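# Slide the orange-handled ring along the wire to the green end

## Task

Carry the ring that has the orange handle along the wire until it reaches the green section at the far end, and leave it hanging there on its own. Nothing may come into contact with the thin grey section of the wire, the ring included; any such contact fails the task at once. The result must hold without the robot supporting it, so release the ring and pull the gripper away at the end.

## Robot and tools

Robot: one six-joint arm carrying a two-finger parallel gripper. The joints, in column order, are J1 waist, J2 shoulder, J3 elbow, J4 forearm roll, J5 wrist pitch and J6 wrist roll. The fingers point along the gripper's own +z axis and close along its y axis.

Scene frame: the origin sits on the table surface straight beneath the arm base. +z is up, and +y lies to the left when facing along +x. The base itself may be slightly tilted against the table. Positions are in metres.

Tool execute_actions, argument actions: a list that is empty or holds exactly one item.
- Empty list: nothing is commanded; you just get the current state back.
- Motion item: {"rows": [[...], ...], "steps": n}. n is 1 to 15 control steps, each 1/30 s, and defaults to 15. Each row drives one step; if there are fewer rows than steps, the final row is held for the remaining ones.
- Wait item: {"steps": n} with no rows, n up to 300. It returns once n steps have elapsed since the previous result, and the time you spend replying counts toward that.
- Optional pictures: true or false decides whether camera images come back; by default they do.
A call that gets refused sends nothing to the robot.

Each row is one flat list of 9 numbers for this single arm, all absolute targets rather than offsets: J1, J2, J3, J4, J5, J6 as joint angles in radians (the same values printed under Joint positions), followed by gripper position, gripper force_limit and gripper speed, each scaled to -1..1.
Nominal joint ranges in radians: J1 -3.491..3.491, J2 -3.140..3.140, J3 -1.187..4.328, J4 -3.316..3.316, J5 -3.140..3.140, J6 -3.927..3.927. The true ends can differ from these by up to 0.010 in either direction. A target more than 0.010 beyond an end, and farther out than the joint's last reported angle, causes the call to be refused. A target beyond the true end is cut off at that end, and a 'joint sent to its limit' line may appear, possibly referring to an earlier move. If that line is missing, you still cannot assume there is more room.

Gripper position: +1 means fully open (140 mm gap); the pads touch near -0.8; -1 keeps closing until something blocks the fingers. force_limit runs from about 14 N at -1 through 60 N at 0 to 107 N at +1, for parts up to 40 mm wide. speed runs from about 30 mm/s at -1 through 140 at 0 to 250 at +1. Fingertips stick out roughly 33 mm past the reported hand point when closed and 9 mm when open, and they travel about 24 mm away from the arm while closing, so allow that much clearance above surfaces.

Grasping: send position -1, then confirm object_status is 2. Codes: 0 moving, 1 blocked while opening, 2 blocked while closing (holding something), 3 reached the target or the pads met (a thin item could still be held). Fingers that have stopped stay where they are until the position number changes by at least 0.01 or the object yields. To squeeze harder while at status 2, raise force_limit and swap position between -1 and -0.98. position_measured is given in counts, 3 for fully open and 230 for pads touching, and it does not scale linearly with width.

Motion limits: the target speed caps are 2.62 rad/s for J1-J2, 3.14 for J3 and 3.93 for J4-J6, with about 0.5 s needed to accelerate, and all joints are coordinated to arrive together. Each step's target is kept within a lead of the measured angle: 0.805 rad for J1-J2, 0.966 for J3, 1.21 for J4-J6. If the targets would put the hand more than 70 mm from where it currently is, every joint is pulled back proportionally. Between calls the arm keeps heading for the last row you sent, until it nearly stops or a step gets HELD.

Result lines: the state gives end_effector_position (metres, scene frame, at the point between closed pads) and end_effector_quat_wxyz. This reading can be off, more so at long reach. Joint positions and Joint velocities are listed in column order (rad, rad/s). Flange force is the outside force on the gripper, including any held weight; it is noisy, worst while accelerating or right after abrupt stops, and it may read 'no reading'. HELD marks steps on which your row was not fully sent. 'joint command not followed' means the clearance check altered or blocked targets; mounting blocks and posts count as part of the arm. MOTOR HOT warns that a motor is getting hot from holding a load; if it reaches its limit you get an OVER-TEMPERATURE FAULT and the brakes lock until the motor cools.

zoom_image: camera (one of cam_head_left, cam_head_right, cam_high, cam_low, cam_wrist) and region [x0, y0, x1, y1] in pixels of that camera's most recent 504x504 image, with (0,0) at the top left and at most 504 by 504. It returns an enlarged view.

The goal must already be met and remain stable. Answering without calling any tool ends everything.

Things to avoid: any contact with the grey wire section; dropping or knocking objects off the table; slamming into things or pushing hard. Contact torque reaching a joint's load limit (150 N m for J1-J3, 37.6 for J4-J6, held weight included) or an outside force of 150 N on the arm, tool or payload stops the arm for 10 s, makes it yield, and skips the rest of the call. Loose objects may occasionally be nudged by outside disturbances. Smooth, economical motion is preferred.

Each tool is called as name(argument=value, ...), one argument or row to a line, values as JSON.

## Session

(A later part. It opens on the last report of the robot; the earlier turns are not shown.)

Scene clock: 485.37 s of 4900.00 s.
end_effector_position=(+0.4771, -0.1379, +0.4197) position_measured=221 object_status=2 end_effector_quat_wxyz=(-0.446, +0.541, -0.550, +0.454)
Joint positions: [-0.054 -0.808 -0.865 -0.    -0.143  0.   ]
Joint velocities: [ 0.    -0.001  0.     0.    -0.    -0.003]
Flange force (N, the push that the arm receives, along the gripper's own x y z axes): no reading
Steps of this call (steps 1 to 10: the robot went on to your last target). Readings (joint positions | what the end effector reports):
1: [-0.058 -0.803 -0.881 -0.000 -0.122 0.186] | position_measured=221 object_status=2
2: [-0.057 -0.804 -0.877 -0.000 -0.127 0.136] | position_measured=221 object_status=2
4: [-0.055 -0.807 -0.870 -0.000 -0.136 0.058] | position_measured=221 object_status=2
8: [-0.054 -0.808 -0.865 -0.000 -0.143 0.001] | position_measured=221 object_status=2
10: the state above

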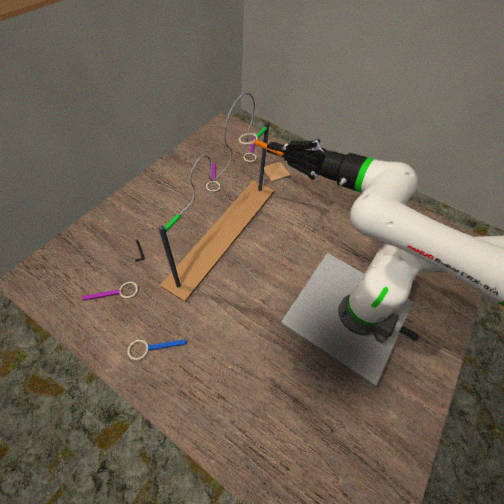

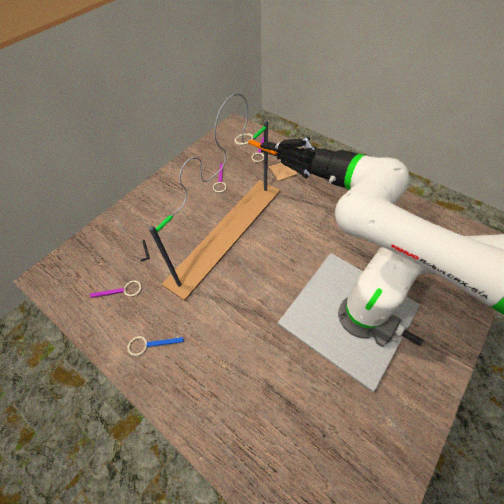

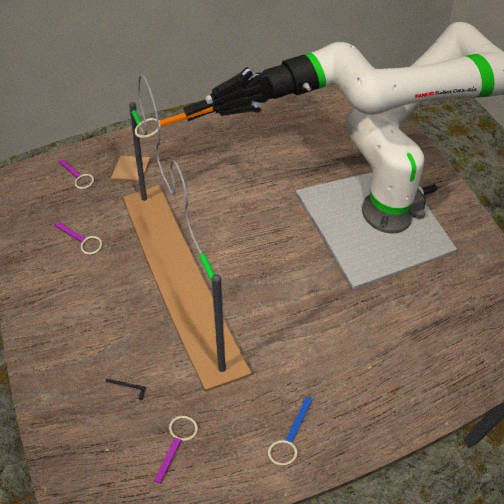

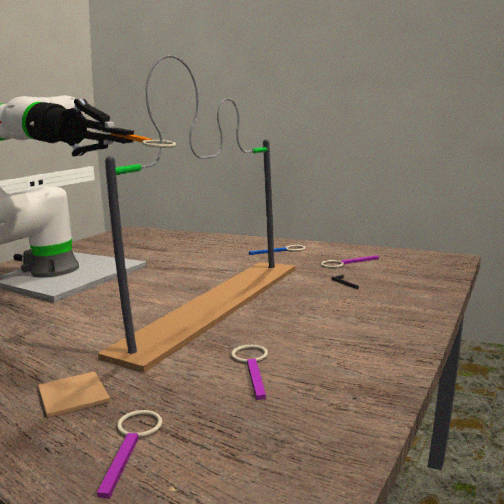

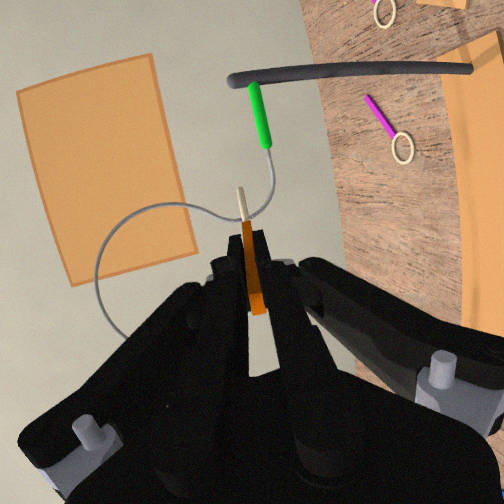

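execute_actions(
  actions=[
    {"rows": [[-0.0546,-0.8067,-0.8593,0,-0.1474,-0.0485,-0.98,0,-0.6],[-0.0549,-0.8050,-0.8534,0,-0.1515,-0.097,-0.98,0,-0.6],[-0.0553,-0.8032,-0.8476,0,-0.1556,-0.1455,-0.98,0,-0.6],[-0.0557,-0.8015,-0.8418,0,-0.1598,-0.194,-0.98,0,-0.6],[-0.0560,-0.7998,-0.8359,0,-0.1639,-0.2425,-0.98,0,-0.6],[-0.0564,-0.7981,-0.8301,0,-0.1680,-0.291,-0.98,0,-0.6],[-0.0567,-0.7963,-0.8242,0,-0.1721,-0.3395,-0.98,0,-0.6],[-0.0571,-0.7946,-0.8184,0,-0.1762,-0.388,-0.98,0,-0.6],[-0.0591,-0.7935,-0.8132,0,-0.1803,-0.4276,-0.98,0,-0.6],[-0.0611,-0.7923,-0.8080,0,-0.1843,-0.4671,-0.98,0,-0.6],[-0.0631,-0.7912,-0.8028,0,-0.1884,-0.5067,-0.98,0,-0.6],[-0.0650,-0.7901,-0.7977,0,-0.1924,-0.5463,-0.98,0,-0.6],[-0.0670,-0.7890,-0.7925,0,-0.1965,-0.5859,-0.98,0,-0.6],[-0.0690,-0.7878,-0.7873,0,-0.2005,-0.6254,-0.98,0,-0.6],[-0.0710,-0.7867,-0.7821,0,-0.2046,-0.665,-0.98,0,-0.6]], "steps": 15},
  ],
  pictures=false,
)

execute_actions(
  actions=[
    {"steps": 4},
  ],
  pictures=false,
)

execute_actions(
  actions=[
    {"rows": [[-0.0744,-0.7842,-0.7728,0,-0.2114,-0.6201,-0.98,0,-0.6],[-0.0778,-0.7817,-0.7635,0,-0.2182,-0.5753,-0.98,0,-0.6],[-0.0812,-0.7792,-0.7542,0,-0.2250,-0.5304,-0.98,0,-0.6],[-0.0846,-0.7768,-0.7450,0,-0.2318,-0.4856,-0.98,0,-0.6],[-0.0880,-0.7743,-0.7357,0,-0.2386,-0.4407,-0.98,0,-0.6],[-0.0914,-0.7718,-0.7264,0,-0.2454,-0.3959,-0.98,0,-0.6],[-0.0948,-0.7693,-0.7171,0,-0.2522,-0.351,-0.98,0,-0.6],[-0.0957,-0.7677,-0.7073,0,-0.2604,-0.296,-0.98,0,-0.6],[-0.0965,-0.7662,-0.6975,0,-0.2687,-0.241,-0.98,0,-0.6],[-0.0974,-0.7646,-0.6877,0,-0.2769,-0.186,-0.98,0,-0.6],[-0.0982,-0.7631,-0.6780,0,-0.2851,-0.131,-0.98,0,-0.6],[-0.0991,-0.7615,-0.6682,0,-0.2933,-0.076,-0.98,0,-0.6],[-0.0999,-0.7599,-0.6584,0,-0.3016,-0.021,-0.98,0,-0.6],[-0.1008,-0.7584,-0.6486,0,-0.3098,0.034,-0.98,0,-0.6],[-0.1016,-0.7568,-0.6388,0,-0.3180,0.089,-0.98,0,-0.6]], "steps": 15},
  ],
  pictures=false,
)

execute_actions(
  actions=[
    {"steps": 10},
  ],
)

zoom_image(
  camera="cam_wrist",
  region=[150, 140, 350, 300],
)

zoom_image(
  camera="cam_high",
  region=[100, 40, 240, 160],
)

zoom_image(
  camera="cam_low",
  region=[90, 40, 210, 140],
)

Scene clock: 585.53 s of 4900.00 s.
end_effector_position=(+0.4812, -0.1421, +0.4445) position_measured=221 object_status=2 end_effector_quat_wxyz=(+0.544, -0.382, +0.671, -0.329)
Joint positions: [-0.063 -0.791 -0.802 -0.    -0.189 -0.511]
Joint velocities: [-0.064  0.035  0.158 -0.001 -0.121 -1.219]
Flange force (N, the push that the arm receives, along the gripper's own x y z axes): no reading
Steps of this call (steps 1 to 30: the robot went on to your last target; steps 31 to 90: nothing new was sent; then 96.67 s passed at rest; steps 91 to 105: all 15 steps of this action). Readings (joint positions | what the end effector reports):
91: [-0.054 -0.808 -0.865 -0.000 -0.143 -0.001] | position_measured=221 object_status=2
92: [-0.054 -0.808 -0.864 -0.000 -0.144 -0.008] | position_measured=221 object_status=2
94: [-0.054 -0.807 -0.859 -0.000 -0.147 -0.048] | position_measured=221 object_status=2
98: [-0.055 -0.801 -0.840 -0.000 -0.161 -0.208] | position_measured=221 object_status=2
105: the state above

Scene clock: 585.67 s of 4900.00 s.
end_effector_position=(+0.4813, -0.1456, +0.4514) position_measured=221 object_status=2 end_effector_quat_wxyz=(+0.564, -0.334, +0.696, -0.294)
Joint positions: [-0.07  -0.787 -0.785 -0.    -0.202 -0.642]
Joint velocities: [-0.029  0.016  0.072 -0.001 -0.056 -0.556]
Flange force (N, the push that the arm receives, along the gripper's own x y z axes): no reading
Steps of this call (steps 1 to 4: the robot went on to your last target). Readings (joint positions | what the end effector reports):
1: [-0.065 -0.790 -0.797 -0.000 -0.193 -0.552] | position_measured=221 object_status=2
2: [-0.067 -0.789 -0.792 -0.000 -0.197 -0.589] | position_measured=221 object_status=2
4: the state above

Scene clock: 586.17 s of 4900.00 s.
end_effector_position=(+0.4822, -0.1590, +0.4925) position_measured=221 object_status=2 end_effector_quat_wxyz=(+0.470, -0.485, +0.600, -0.429)
Joint positions: [-0.097 -0.764 -0.681 -0.    -0.282 -0.152]
Joint velocities: [-0.032  0.047  0.277 -0.    -0.229  1.57 ]
Flange force (N, the push that the arm receives, along the gripper's own x y z axes): no reading
Steps of this call (steps 1 to 15: all 15 steps of this action). Readings (joint positions | what the end effector reports):
1: [-0.071 -0.787 -0.783 -0.000 -0.204 -0.657] | position_measured=221 object_status=2
2: [-0.072 -0.786 -0.780 -0.000 -0.207 -0.663] | position_measured=221 object_status=2
4: [-0.075 -0.784 -0.771 -0.000 -0.213 -0.649] | position_measured=221 object_status=2
8: [-0.085 -0.776 -0.744 -0.000 -0.233 -0.517] | position_measured=221 object_status=2
15: the state above

Scene clock: 586.50 s of 4900.00 s.
end_effector_position=(+0.4820, -0.1612, +0.5096) position_measured=221 object_status=2 end_effector_quat_wxyz=(-0.414, +0.552, -0.539, +0.483)
Joint positions: [-0.102 -0.757 -0.639  0.    -0.318  0.089]
Joint velocities: [-0.     0.001  0.     0.001 -0.     0.003]
Flange force (N, the push that the arm receives, along the gripper's own x y z axes): no reading
Steps of this call (steps 1 to 10: the robot went on to your last target). Readings (joint positions | what the end effector reports):
1: [-0.098 -0.762 -0.672 -0.000 -0.290 -0.099] | position_measured=221 object_status=2
2: [-0.099 -0.761 -0.663 0.000 -0.298 -0.049] | position_measured=221 object_status=2
4: [-0.101 -0.759 -0.649 0.000 -0.309 0.030] | position_measured=221 object_status=2
8: [-0.102 -0.757 -0.639 0.000 -0.318 0.088] | position_measured=221 object_status=2
10: the state above

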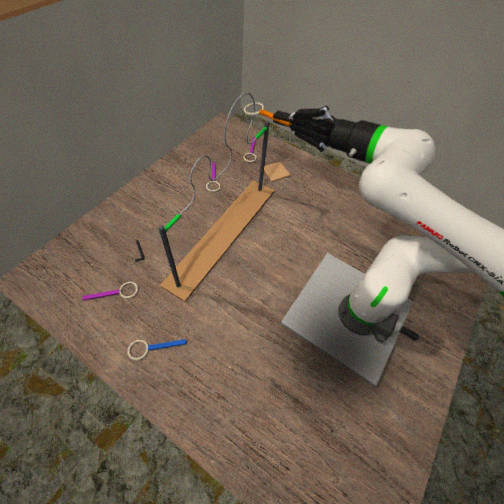

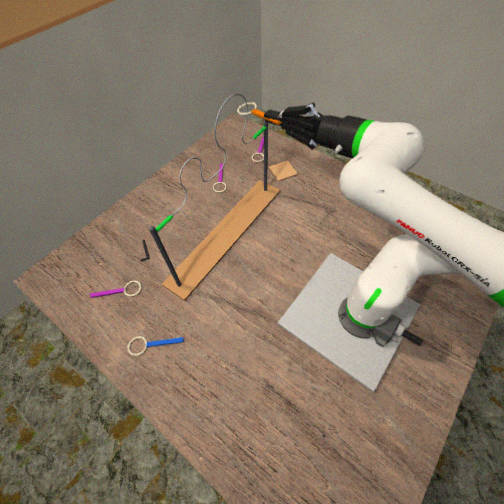

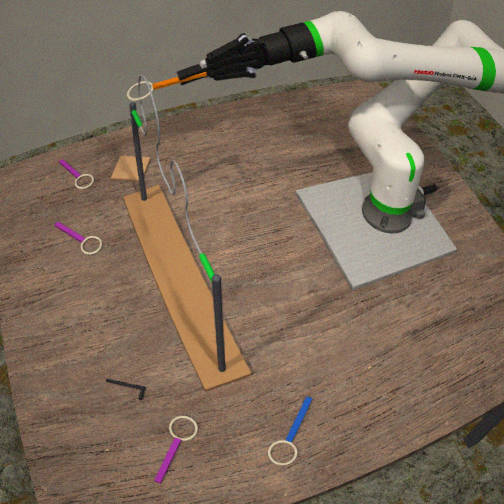

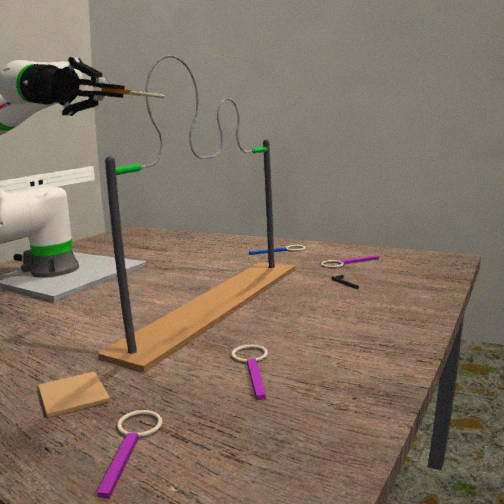

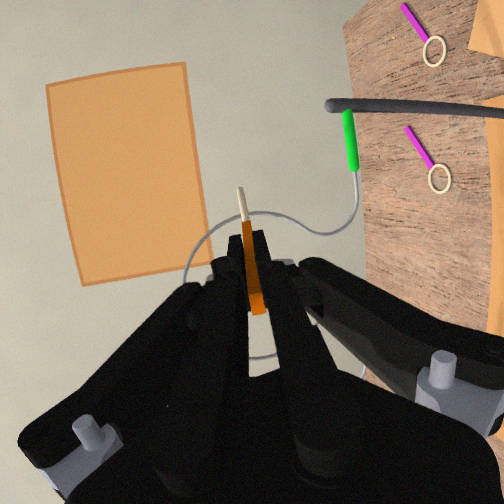

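Region (150, 140, 350, 300) of cam_wrist's 504x504 image, scaled by 2.520, with more detail than that image has; it fills the top 403 rows of this view, and the rest is white.

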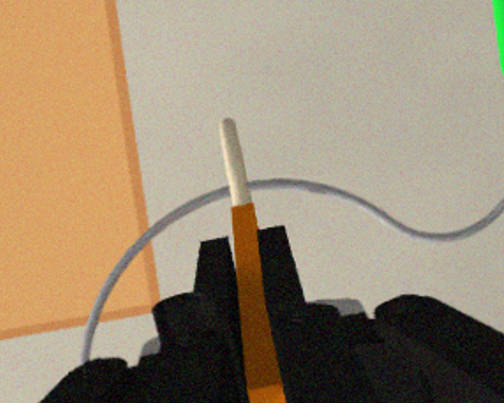

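Region (100, 40, 240, 160) of cam_high's 504x504 image, scaled by 3.600, with more detail than that image has; it fills the top 432 rows of this view, and the rest is white.

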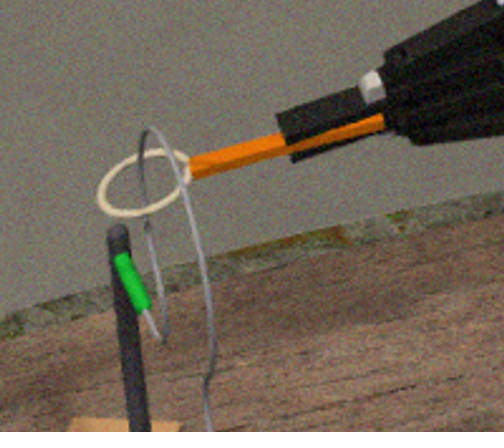

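Region (90, 40, 210, 140) of cam_low's 504x504 image, scaled by 4.200, with more detail than that image has.

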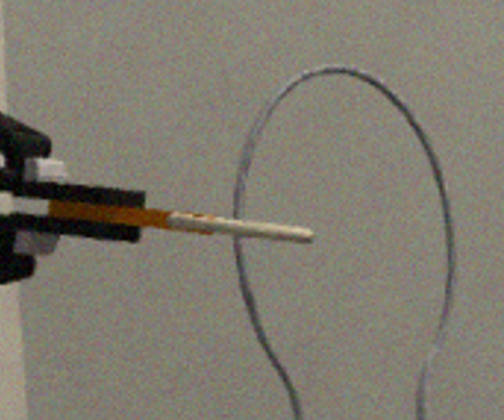

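execute_actions(
  actions=[
    {"rows": [[-0.1002,-0.7556,-0.6282,0,-0.3274,0.1448,-0.98,0,-0.6],[-0.0988,-0.7545,-0.6176,0,-0.3368,0.2006,-0.98,0,-0.6],[-0.0974,-0.7533,-0.6070,0,-0.3462,0.2564,-0.98,0,-0.6],[-0.0960,-0.7521,-0.5965,0,-0.3557,0.3122,-0.98,0,-0.6],[-0.0945,-0.7509,-0.5859,0,-0.3651,0.3680,-0.98,0,-0.6],[-0.0931,-0.7498,-0.5753,0,-0.3745,0.4238,-0.98,0,-0.6],[-0.0917,-0.7486,-0.5647,0,-0.3839,0.4796,-0.98,0,-0.6],[-0.0903,-0.7474,-0.5541,0,-0.3933,0.5354,-0.98,0,-0.6],[-0.0851,-0.7478,-0.5459,0,-0.4019,0.5985,-0.98,0,-0.6],[-0.0798,-0.7482,-0.5376,0,-0.4106,0.6615,-0.98,0,-0.6],[-0.0746,-0.7486,-0.5294,0,-0.4192,0.7246,-0.98,0,-0.6],[-0.0693,-0.7490,-0.5211,0,-0.4279,0.7876,-0.98,0,-0.6],[-0.0641,-0.7494,-0.5129,0,-0.4365,0.8507,-0.98,0,-0.6],[-0.0588,-0.7498,-0.5046,0,-0.4452,0.9137,-0.98,0,-0.6],[-0.0536,-0.7502,-0.4964,0,-0.4538,0.9768,-0.98,0,-0.6]], "steps": 15},
  ],
  pictures=false,
)

execute_actions(
  actions=[
    {"rows": [[-0.0472,-0.7516,-0.4930,0,-0.4586,1.0300,-0.98,0,-0.6],[-0.0409,-0.7530,-0.4896,0,-0.4634,1.0831,-0.98,0,-0.6],[-0.0345,-0.7544,-0.4862,0,-0.4682,1.1363,-0.98,0,-0.6],[-0.0282,-0.7559,-0.4829,0,-0.4730,1.1894,-0.98,0,-0.6],[-0.0218,-0.7573,-0.4795,0,-0.4778,1.2426,-0.98,0,-0.6],[-0.0154,-0.7587,-0.4761,0,-0.4826,1.2957,-0.98,0,-0.6],[-0.0091,-0.7601,-0.4727,0,-0.4874,1.3489,-0.98,0,-0.6],[-0.0027,-0.7615,-0.4693,0,-0.4922,1.402,-0.98,0,-0.6]], "steps": 15},
  ],
  pictures=false,
)

execute_actions(
  actions=[
    {"steps": 4},
  ],
)

zoom_image(
  camera="cam_wrist",
  region=[150, 140, 350, 300],
)

zoom_image(
  camera="cam_high",
  region=[100, 40, 240, 160],
)

zoom_image(
  camera="cam_low",
  region=[110, 20, 230, 120],
)

Scene clock: 631.03 s of 4900.00 s.
end_effector_position=(+0.4809, -0.1495, +0.5523) position_measured=221 object_status=2 end_effector_quat_wxyz=(-0.258, +0.692, -0.342, +0.581)
Joint positions: [-0.078 -0.749 -0.535  0.    -0.414  0.693]
Joint velocities: [ 0.139  0.     0.239  0.001 -0.242  1.713]
Flange force (N, the push that the arm receives, along the gripper's own x y z axes): no reading
Steps of this call (steps 1 to 30: the robot went on to your last target; steps 31 to 90: nothing new was sent; then 41.03 s passed at rest; steps 91 to 105: all 15 steps of this action). Readings (joint positions | what the end effector reports):
91: [-0.102 -0.757 -0.639 0.000 -0.318 0.090] | position_measured=221 object_status=2
92: [-0.102 -0.757 -0.637 0.000 -0.319 0.097] | position_measured=221 object_status=2
94: [-0.101 -0.756 -0.630 0.000 -0.326 0.137] | position_measured=221 object_status=2
98: [-0.096 -0.752 -0.597 0.000 -0.355 0.310] | position_measured=221 object_status=2
105: the state above

Scene clock: 631.53 s of 4900.00 s.
end_effector_position=(+0.4784, -0.1132, +0.5814) position_measured=221 object_status=2 end_effector_quat_wxyz=(-0.065, +0.770, -0.053, +0.633)
Joint positions: [-0.003 -0.761 -0.47   0.    -0.492  1.398]
Joint velocities: [ 0.023 -0.007  0.013  0.001 -0.019  0.204]
Flange force (N, the push that the arm receives, along the gripper's own x y z axes): no reading
Steps of this call (steps 1 to 15: all 15 steps of this action). Readings (joint positions | what the end effector reports):
1: [-0.073 -0.749 -0.527 0.000 -0.422 0.752] | position_measured=221 object_status=2
2: [-0.068 -0.749 -0.520 0.000 -0.430 0.810] | position_measured=221 object_status=2
4: [-0.056 -0.749 -0.507 0.000 -0.444 0.926] | position_measured=221 object_status=2
8: [-0.032 -0.753 -0.487 0.000 -0.468 1.151] | position_measured=221 object_status=2
15: the state above

Scene clock: 631.67 s of 4900.00 s.
end_effector_position=(+0.4784, -0.1130, +0.5815) position_measured=221 object_status=2 end_effector_quat_wxyz=(-0.064, +0.770, -0.052, +0.633)
Joint positions: [-0.003 -0.761 -0.469  0.    -0.492  1.402]
Joint velocities: [ 0.002  0.     0.    -0.002 -0.     0.002]
Flange force (N, the push that the arm receives, along the gripper's own x y z axes): no reading
Steps of this call (steps 1 to 4: the robot went on to your last target). Readings (joint positions | what the end effector reports):
1: [-0.003 -0.761 -0.469 0.000 -0.492 1.401] | position_measured=221 object_status=2
2: [-0.003 -0.761 -0.469 0.000 -0.492 1.402] | position_measured=221 object_status=2
4: the state above

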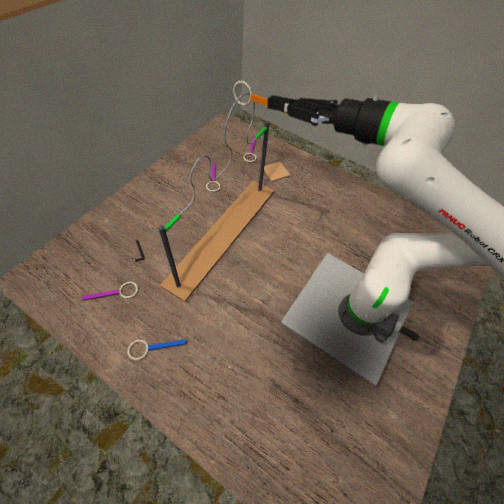

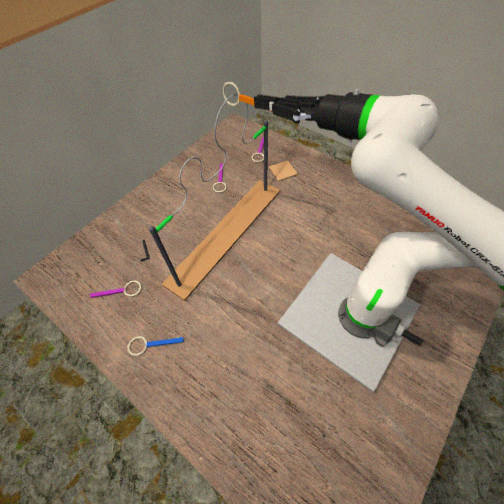

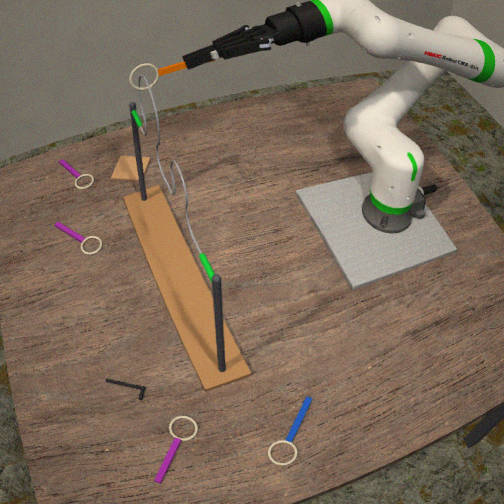

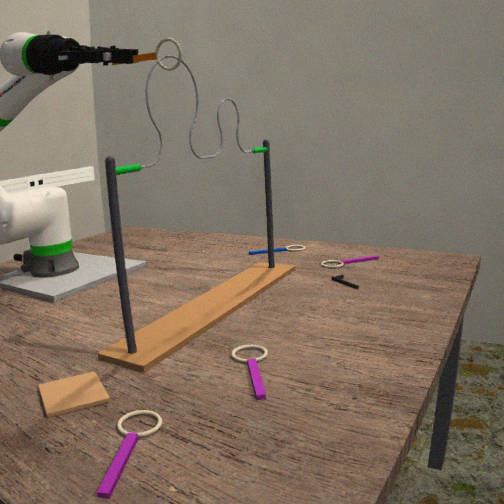

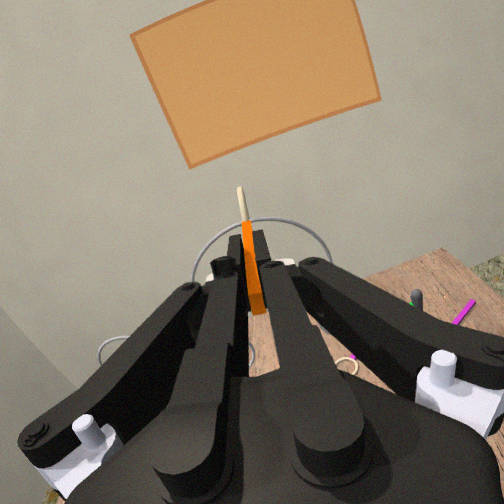

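Region (150, 140, 350, 300) of cam_wrist's 504x504 image, scaled by 2.520, with more detail than that image has; it fills the top 403 rows of this view, and the rest is white.

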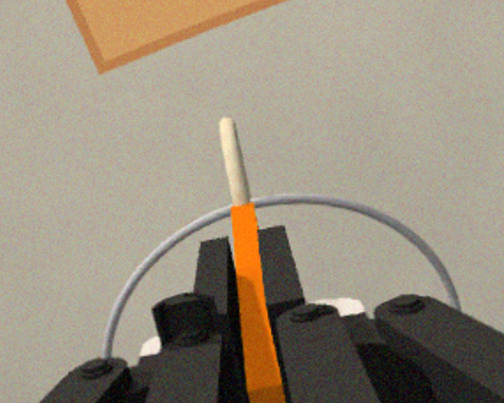

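Region (100, 40, 240, 160) of cam_high's 504x504 image, scaled by 3.600, with more detail than that image has; it fills the top 432 rows of this view, and the rest is white.

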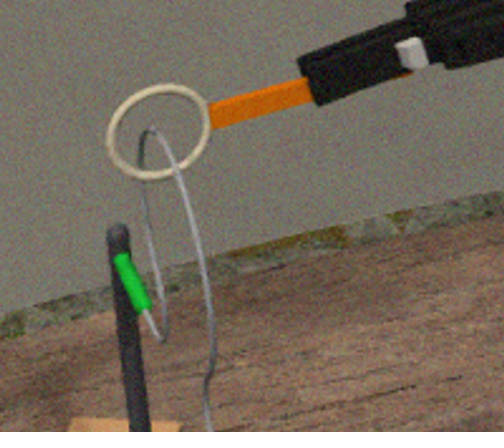

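Region (110, 20, 230, 120) of cam_low's 504x504 image, scaled by 4.200, with more detail than that image has.

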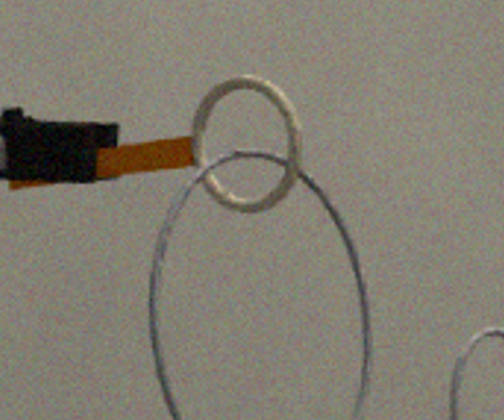

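execute_actions(
  actions=[],
)

Scene clock: 646.63 s of 4900.00 s.
end_effector_position=(+0.4784, -0.1130, +0.5816) position_measured=221 object_status=2 end_effector_quat_wxyz=(-0.064, +0.770, -0.051, +0.633)
Joint positions: [-0.003 -0.761 -0.469 -0.    -0.492  1.402]
Joint velocities: [-0.001  0.001  0.    -0.001  0.     0.   ]
Flange force (N, the push that the arm receives, along the gripper's own x y z axes): no reading
Steps of this call (steps 1 to 15: the robot went on to your last target; steps 16 to 90: nothing new was sent; then 11.97 s passed at rest). Readings (joint positions | what the end effector reports):
1: [-0.003 -0.761 -0.469 0.000 -0.492 1.402] | position_measured=221 object_status=2
2: [-0.003 -0.761 -0.469 0.000 -0.492 1.402] | position_measured=221 object_status=2
4: [-0.003 -0.761 -0.469 0.000 -0.492 1.402] | position_measured=221 object_status=2
8: [-0.003 -0.761 -0.469 0.000 -0.492 1.402] | position_measured=221 object_status=2
90: the state above
The arm was judged still, so your last target was given up. Only a new action makes it travel on or press farther. Fingers that are still opening or closing keep moving.

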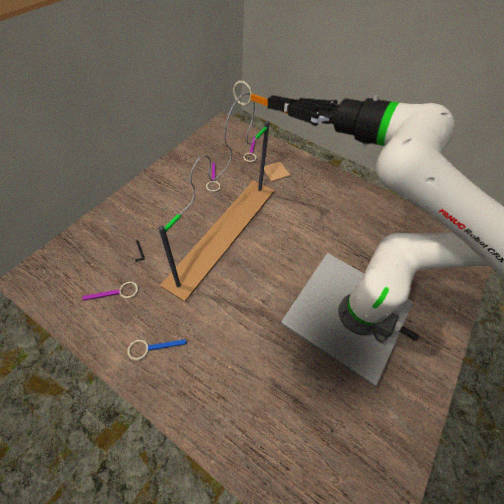

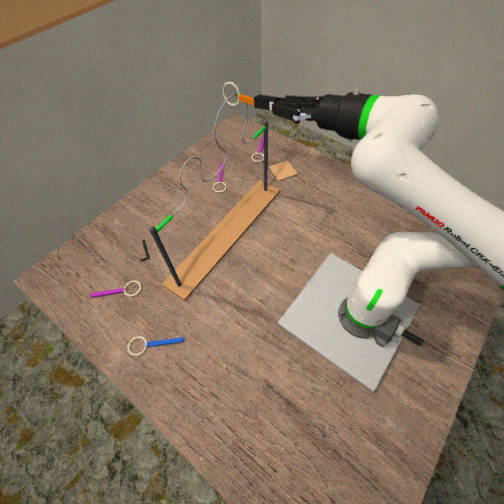

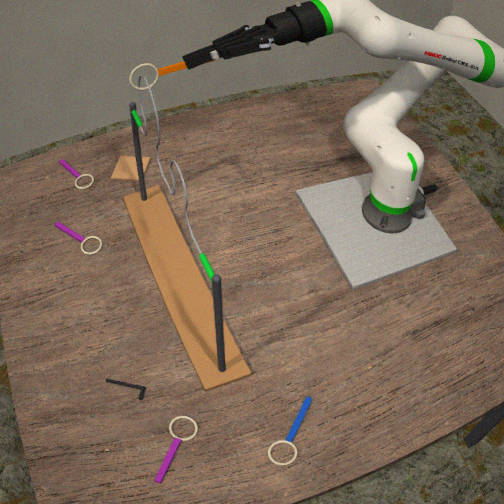

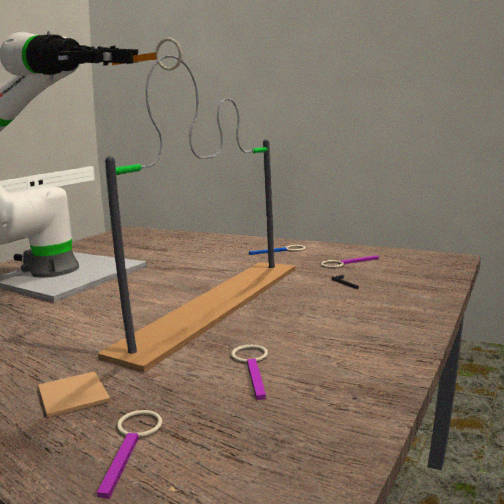

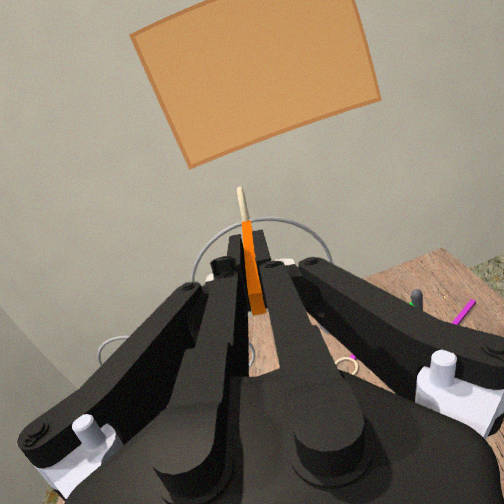

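zoom_image(
  camera="cam_wrist",
  region=[150, 140, 350, 300],
)

zoom_image(
  camera="cam_low",
  region=[100, 30, 290, 180],
)

Region (150, 140, 350, 300) of cam_wrist's 504x504 image, scaled by 2.520, with more detail than that image has; it fills the top 403 rows of this view, and the rest is white.

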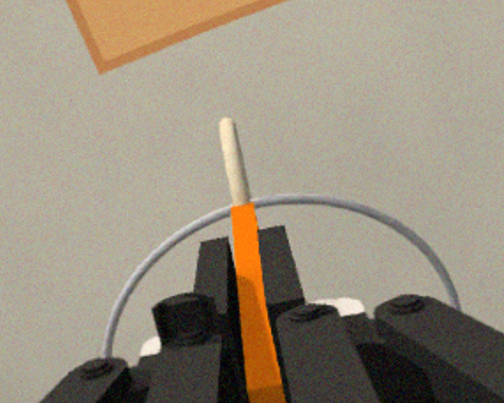

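Region (100, 30, 290, 180) of cam_low's 504x504 image, scaled by 2.653, with more detail than that image has; it fills the top 398 rows of this view, and the rest is white.

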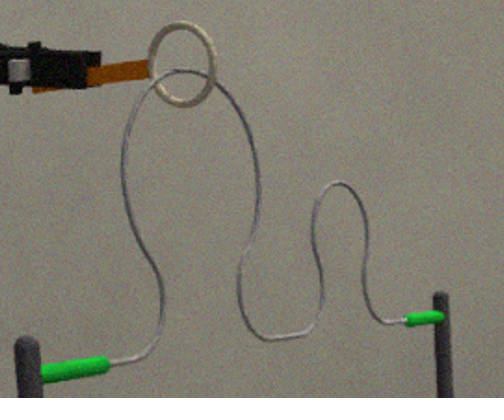

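execute_actions(
  actions=[
    {"rows": [[0.0021,-0.7637,-0.4719,0,-0.4918,1.4439,-0.98,0,-0.6],[0.0069,-0.7659,-0.4745,0,-0.4914,1.4858,-0.98,0,-0.6],[0.0118,-0.7681,-0.4771,0,-0.4910,1.5277,-0.98,0,-0.6],[0.0166,-0.7703,-0.4797,0,-0.4906,1.5696,-0.98,0,-0.6],[0.0214,-0.7725,-0.4823,0,-0.4902,1.6116,-0.98,0,-0.6],[0.0262,-0.7746,-0.4848,0,-0.4898,1.6535,-0.98,0,-0.6],[0.0310,-0.7768,-0.4874,0,-0.4894,1.6954,-0.98,0,-0.6],[0.0359,-0.7790,-0.4900,0,-0.4890,1.7373,-0.98,0,-0.6],[0.0407,-0.7812,-0.4926,0,-0.4886,1.7792,-0.98,0,-0.6],[0.0455,-0.7834,-0.4952,0,-0.4882,1.8211,-0.98,0,-0.6],[0.0504,-0.7858,-0.4995,0,-0.4863,1.8641,-0.98,0,-0.6],[0.0552,-0.7882,-0.5038,0,-0.4843,1.9070,-0.98,0,-0.6],[0.0601,-0.7906,-0.5082,0,-0.4824,1.9500,-0.98,0,-0.6],[0.0649,-0.7930,-0.5125,0,-0.4805,1.9929,-0.98,0,-0.6],[0.0698,-0.7954,-0.5168,0,-0.4786,2.0359,-0.98,0,-0.6]], "steps": 15},
  ],
  pictures=false,
)

execute_actions(
  actions=[
    {"rows": [[0.0747,-0.7977,-0.5211,0,-0.4766,2.0789,-0.98,0,-0.6],[0.0795,-0.8001,-0.5254,0,-0.4747,2.1218,-0.98,0,-0.6],[0.0844,-0.8025,-0.5298,0,-0.4728,2.1648,-0.98,0,-0.6],[0.0892,-0.8049,-0.5341,0,-0.4708,2.2077,-0.98,0,-0.6],[0.0941,-0.8073,-0.5384,0,-0.4689,2.2507,-0.98,0,-0.6]], "steps": 15},
  ],
  pictures=true,
)

zoom_image(
  camera="cam_wrist",
  region=[150, 140, 350, 300],
)

Scene clock: 748.17 s of 4900.00 s.
end_effector_position=(+0.4774, -0.0872, +0.5710) position_measured=221 object_status=2 end_effector_quat_wxyz=(+0.069, +0.757, +0.151, +0.632)
Joint positions: [ 0.052 -0.787 -0.502  0.    -0.486  1.876]
Joint velocities: [ 0.14  -0.067 -0.114  0.001  0.043  1.226]
Flange force (N, the push that the arm receives, along the gripper's own x y z axes): no reading
Steps of this call (steps 1 to 90: nothing new was sent; then 98.03 s passed at rest; steps 91 to 105: all 15 steps of this action). Readings (joint positions | what the end effector reports):
91: [-0.003 -0.762 -0.469 -0.000 -0.492 1.403] | position_measured=221 object_status=2
92: [-0.002 -0.762 -0.470 -0.000 -0.492 1.410] | position_measured=221 object_status=2
94: [0.003 -0.764 -0.472 -0.000 -0.492 1.450] | position_measured=221 object_status=2
98: [0.019 -0.771 -0.481 -0.000 -0.491 1.593] | position_measured=221 object_status=2
105: the state above

Scene clock: 748.67 s of 4900.00 s.
end_effector_position=(+0.4768, -0.0672, +0.5586) position_measured=221 object_status=2 end_effector_quat_wxyz=(+0.173, +0.709, +0.305, +0.612)
Joint positions: [ 0.094 -0.807 -0.538 -0.    -0.469  2.251]
Joint velocities: [-0.002 -0.001  0.     0.001 -0.     0.001]
Flange force (N, the push that the arm receives, along the gripper's own x y z axes): no reading
Steps of this call (steps 1 to 15: all 15 steps of this action). Readings (joint positions | what the end effector reports):
1: [0.056 -0.789 -0.505 -0.000 -0.484 1.918] | position_measured=221 object_status=2
2: [0.061 -0.791 -0.510 -0.000 -0.482 1.960] | position_measured=221 object_status=2
4: [0.071 -0.796 -0.518 -0.000 -0.478 2.044] | position_measured=221 object_status=2
8: [0.088 -0.804 -0.533 -0.000 -0.471 2.200] | position_measured=221 object_status=2
15: the state above

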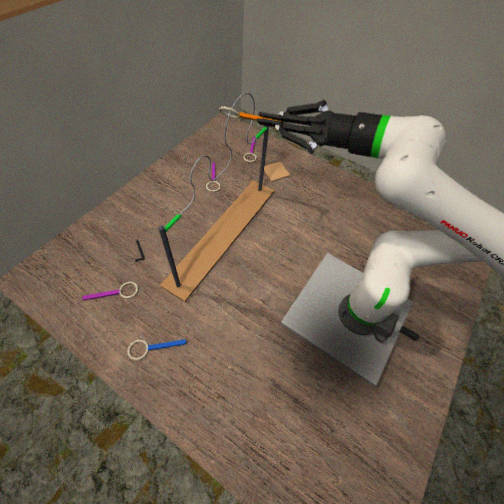

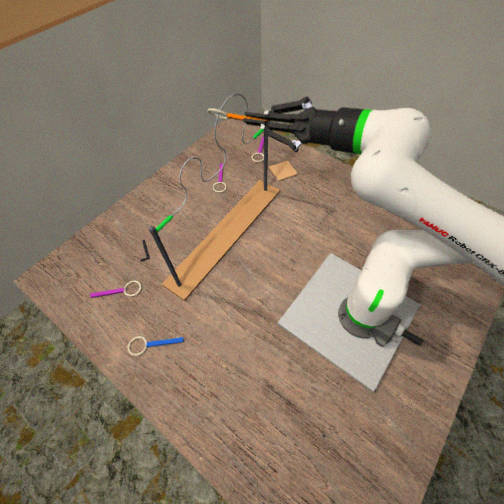

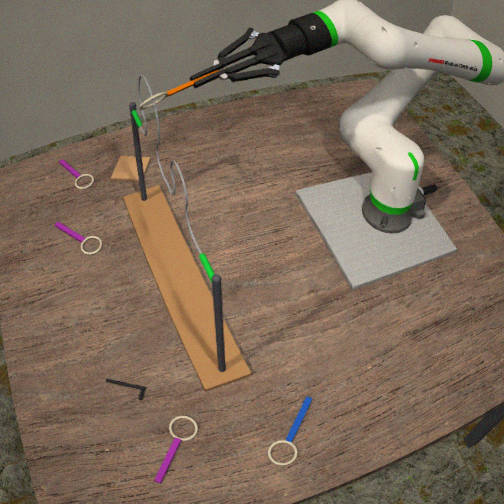

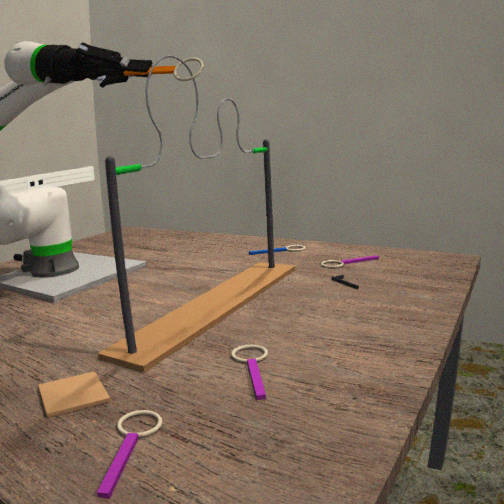

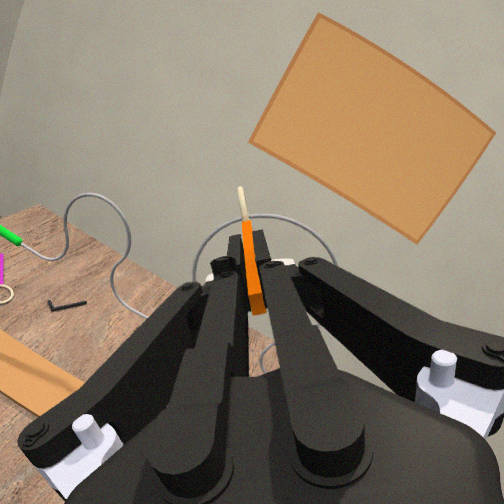

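Region (150, 140, 350, 300) of cam_wrist's 504x504 image, scaled by 2.520, with more detail than that image has; it fills the top 403 rows of this view, and the rest is white.

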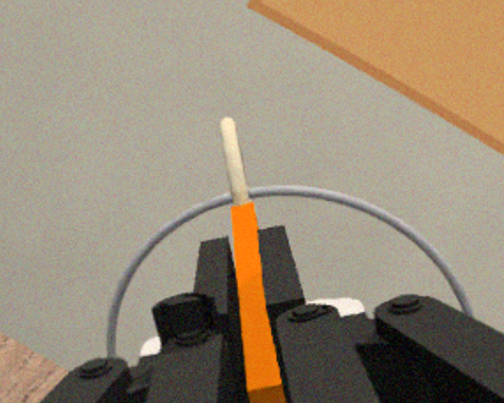

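zoom_image(
  camera="cam_high",
  region=[100, 50, 240, 190],
)

zoom_image(
  camera="cam_low",
  region=[130, 40, 250, 160],
)

zoom_image(
  camera="cam_wrist",
  region=[0, 170, 200, 340],
)

Region (100, 50, 240, 190) of cam_high's 504x504 image, scaled by 3.600, with more detail than that image has.

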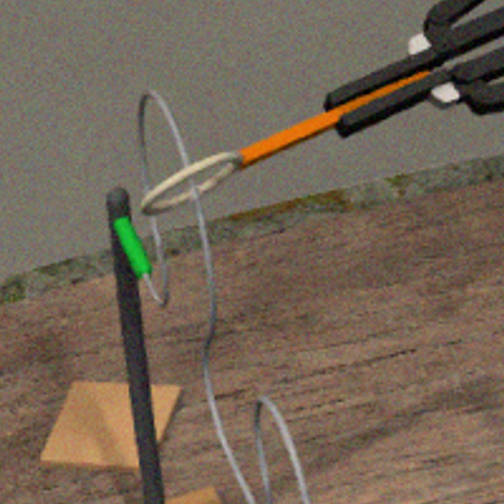

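Region (130, 40, 250, 160) of cam_low's 504x504 image, scaled by 4.200, with more detail than that image has.

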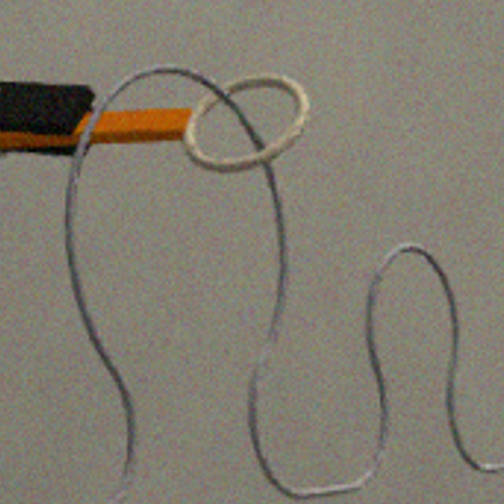

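Region (0, 170, 200, 340) of cam_wrist's 504x504 image, scaled by 2.520, with more detail than that image has; it fills the top 428 rows of this view, and the rest is white.

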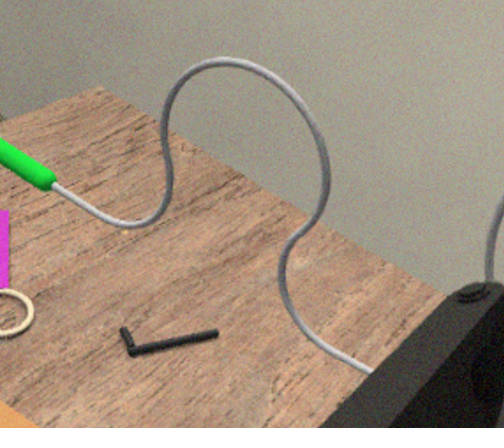

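execute_actions(
  actions=[
    {"rows": [[0.0975,-0.8098,-0.5453,0,-0.4645,2.2952,-0.98,0,-0.6],[0.1008,-0.8123,-0.5521,0,-0.4601,2.3397,-0.98,0,-0.6],[0.1042,-0.8148,-0.5590,0,-0.4558,2.3842,-0.98,0,-0.6],[0.1075,-0.8173,-0.5659,0,-0.4514,2.4287,-0.98,0,-0.6],[0.1109,-0.8198,-0.5728,0,-0.4470,2.4733,-0.98,0,-0.6],[0.1142,-0.8222,-0.5796,0,-0.4426,2.5178,-0.98,0,-0.6],[0.1176,-0.8247,-0.5865,0,-0.4382,2.5623,-0.98,0,-0.6],[0.1209,-0.8272,-0.5934,0,-0.4339,2.6068,-0.98,0,-0.6],[0.1243,-0.8297,-0.6002,0,-0.4295,2.6513,-0.98,0,-0.6],[0.1276,-0.8322,-0.6071,0,-0.4251,2.6958,-0.98,0,-0.6],[0.1288,-0.8343,-0.6152,0,-0.4191,2.7404,-0.98,0,-0.6],[0.1300,-0.8364,-0.6233,0,-0.4131,2.7850,-0.98,0,-0.6],[0.1311,-0.8384,-0.6314,0,-0.4071,2.8295,-0.98,0,-0.6],[0.1323,-0.8405,-0.6395,0,-0.4011,2.8741,-0.98,0,-0.6],[0.1335,-0.8426,-0.6476,0,-0.3951,2.9187,-0.98,0,-0.6]], "steps": 15},
  ],
  pictures=false,
)

execute_actions(
  actions=[
    {"rows": [[0.1347,-0.8447,-0.6556,0,-0.3890,2.9633,-0.98,0,-0.6],[0.1359,-0.8468,-0.6637,0,-0.3830,3.0079,-0.98,0,-0.6],[0.1370,-0.8488,-0.6718,0,-0.3770,3.0524,-0.98,0,-0.6],[0.1382,-0.8509,-0.6799,0,-0.3710,3.0970,-0.98,0,-0.6],[0.1394,-0.8530,-0.6880,0,-0.3650,3.1416,-0.98,0,-0.6]], "steps": 15},
  ],
  pictures=true,
)

zoom_image(
  camera="cam_wrist",
  region=[150, 140, 350, 300],
)

zoom_image(
  camera="cam_high",
  region=[100, 70, 240, 210],
)

Scene clock: 766.60 s of 4900.00 s.
end_effector_position=(+0.4769, -0.0515, +0.5289) position_measured=221 object_status=2 end_effector_quat_wxyz=(+0.309, +0.604, +0.480, +0.556)
Joint positions: [ 0.128 -0.834 -0.617 -0.    -0.417  2.747]
Joint velocities: [ 0.049 -0.062 -0.226  0.001  0.161  1.283]
Flange force (N, the push that the arm receives, along the gripper's own x y z axes): no reading
Steps of this call (steps 1 to 15: the robot went on to your last target; steps 16 to 90: nothing new was sent; then 14.43 s passed at rest; steps 91 to 105: all 15 steps of this action). Readings (joint positions | what the end effector reports):
91: [0.094 -0.807 -0.539 -0.000 -0.469 2.252] | position_measured=221 object_status=2
92: [0.095 -0.808 -0.540 -0.000 -0.468 2.259] | position_measured=221 object_status=2
94: [0.098 -0.810 -0.546 -0.000 -0.464 2.298] | position_measured=221 object_status=2
98: [0.109 -0.818 -0.569 -0.000 -0.449 2.449] | position_measured=221 object_status=2
105: the state above

Scene clock: 767.10 s of 4900.00 s.
end_effector_position=(+0.4768, -0.0460, +0.5012) position_measured=221 object_status=2 end_effector_quat_wxyz=(+0.409, +0.495, +0.592, +0.487)
Joint positions: [ 0.139 -0.853 -0.688 -0.    -0.365  3.141]
Joint velocities: [ 0.     0.001 -0.001  0.     0.     0.002]
Flange force (N, the push that the arm receives, along the gripper's own x y z axes): no reading
Steps of this call (steps 1 to 15: all 15 steps of this action). Readings (joint positions | what the end effector reports):
1: [0.129 -0.836 -0.625 -0.000 -0.412 2.791] | position_measured=221 object_status=2
2: [0.131 -0.839 -0.633 -0.000 -0.406 2.834] | position_measured=221 object_status=2
4: [0.133 -0.843 -0.648 -0.000 -0.394 2.923] | position_measured=221 object_status=2
8: [0.138 -0.850 -0.678 -0.000 -0.373 3.085] | position_measured=221 object_status=2
15: the state above

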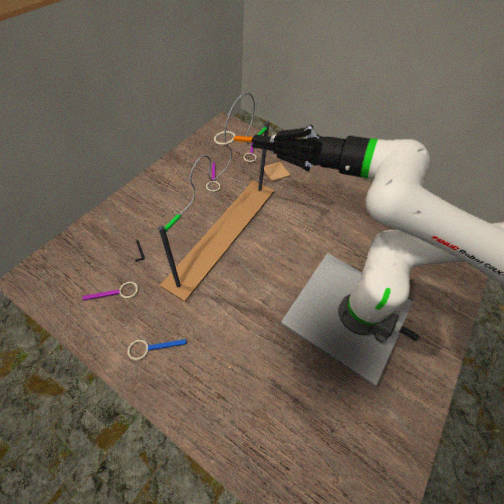

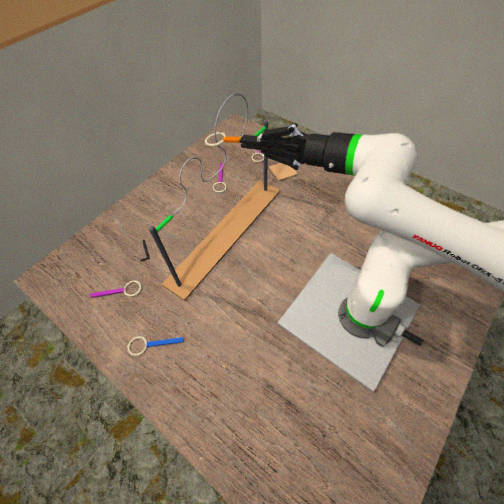

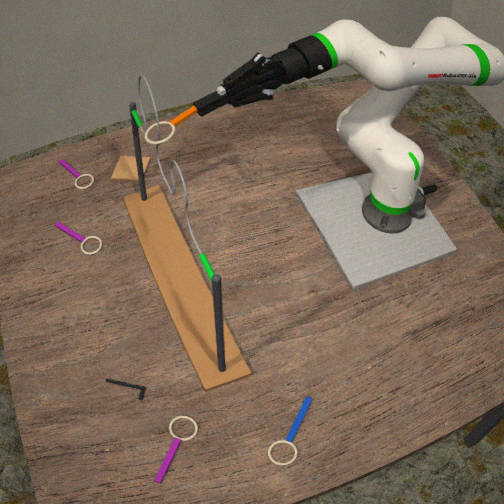

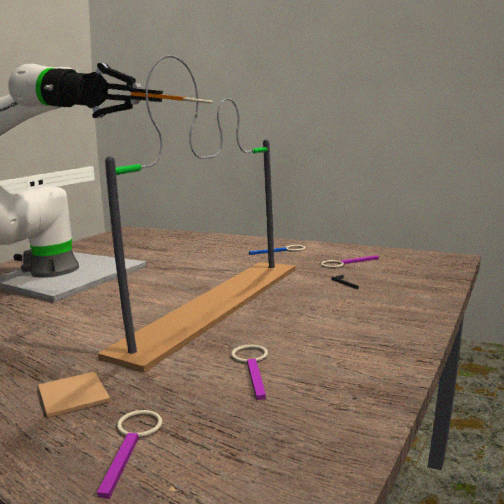

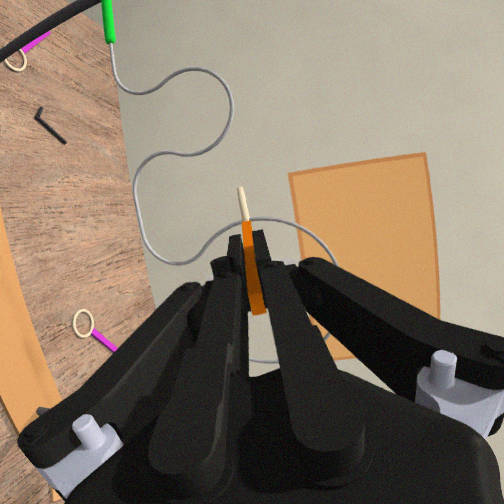

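Region (150, 140, 350, 300) of cam_wrist's 504x504 image, scaled by 2.520, with more detail than that image has; it fills the top 403 rows of this view, and the rest is white.

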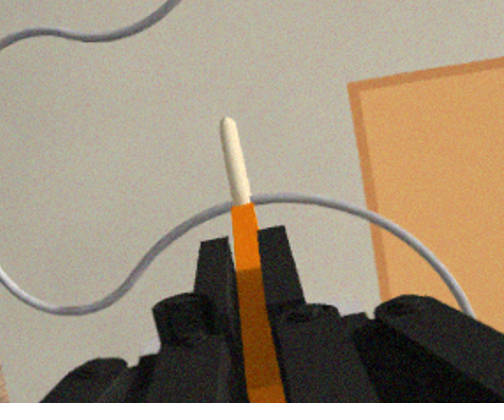

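Region (100, 70, 240, 210) of cam_high's 504x504 image, scaled by 3.600, with more detail than that image has.

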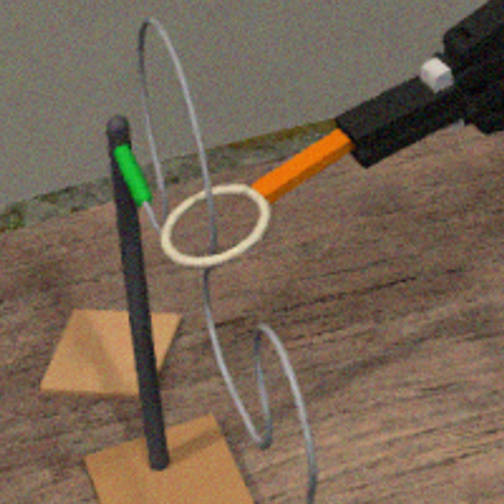

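zoom_image(
  camera="cam_wrist",
  region=[120, 140, 260, 280],
)

zoom_image(
  camera="cam_wrist",
  region=[90, 20, 250, 180],
)

Region (120, 140, 260, 280) of cam_wrist's 504x504 image, scaled by 3.600, with more detail than that image has.

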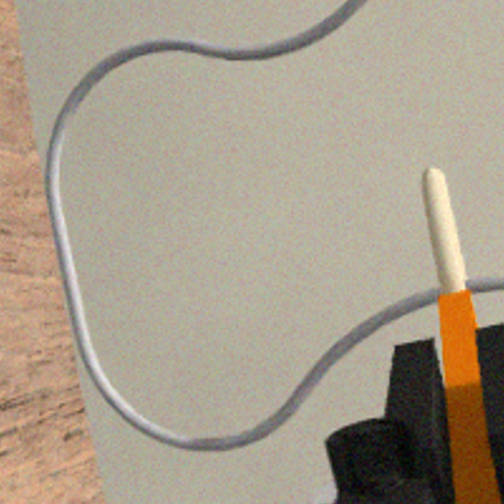

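Region (90, 20, 250, 180) of cam_wrist's 504x504 image, scaled by 3.150, with more detail than that image has.

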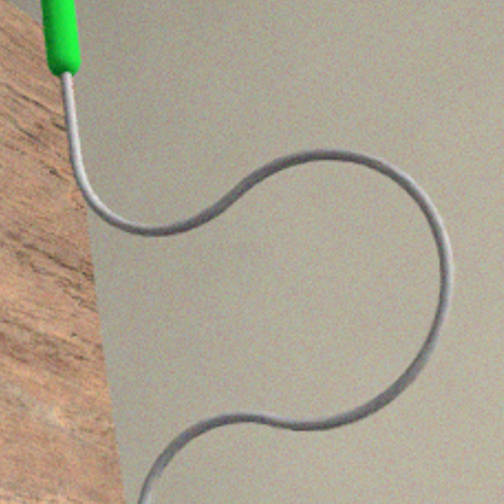

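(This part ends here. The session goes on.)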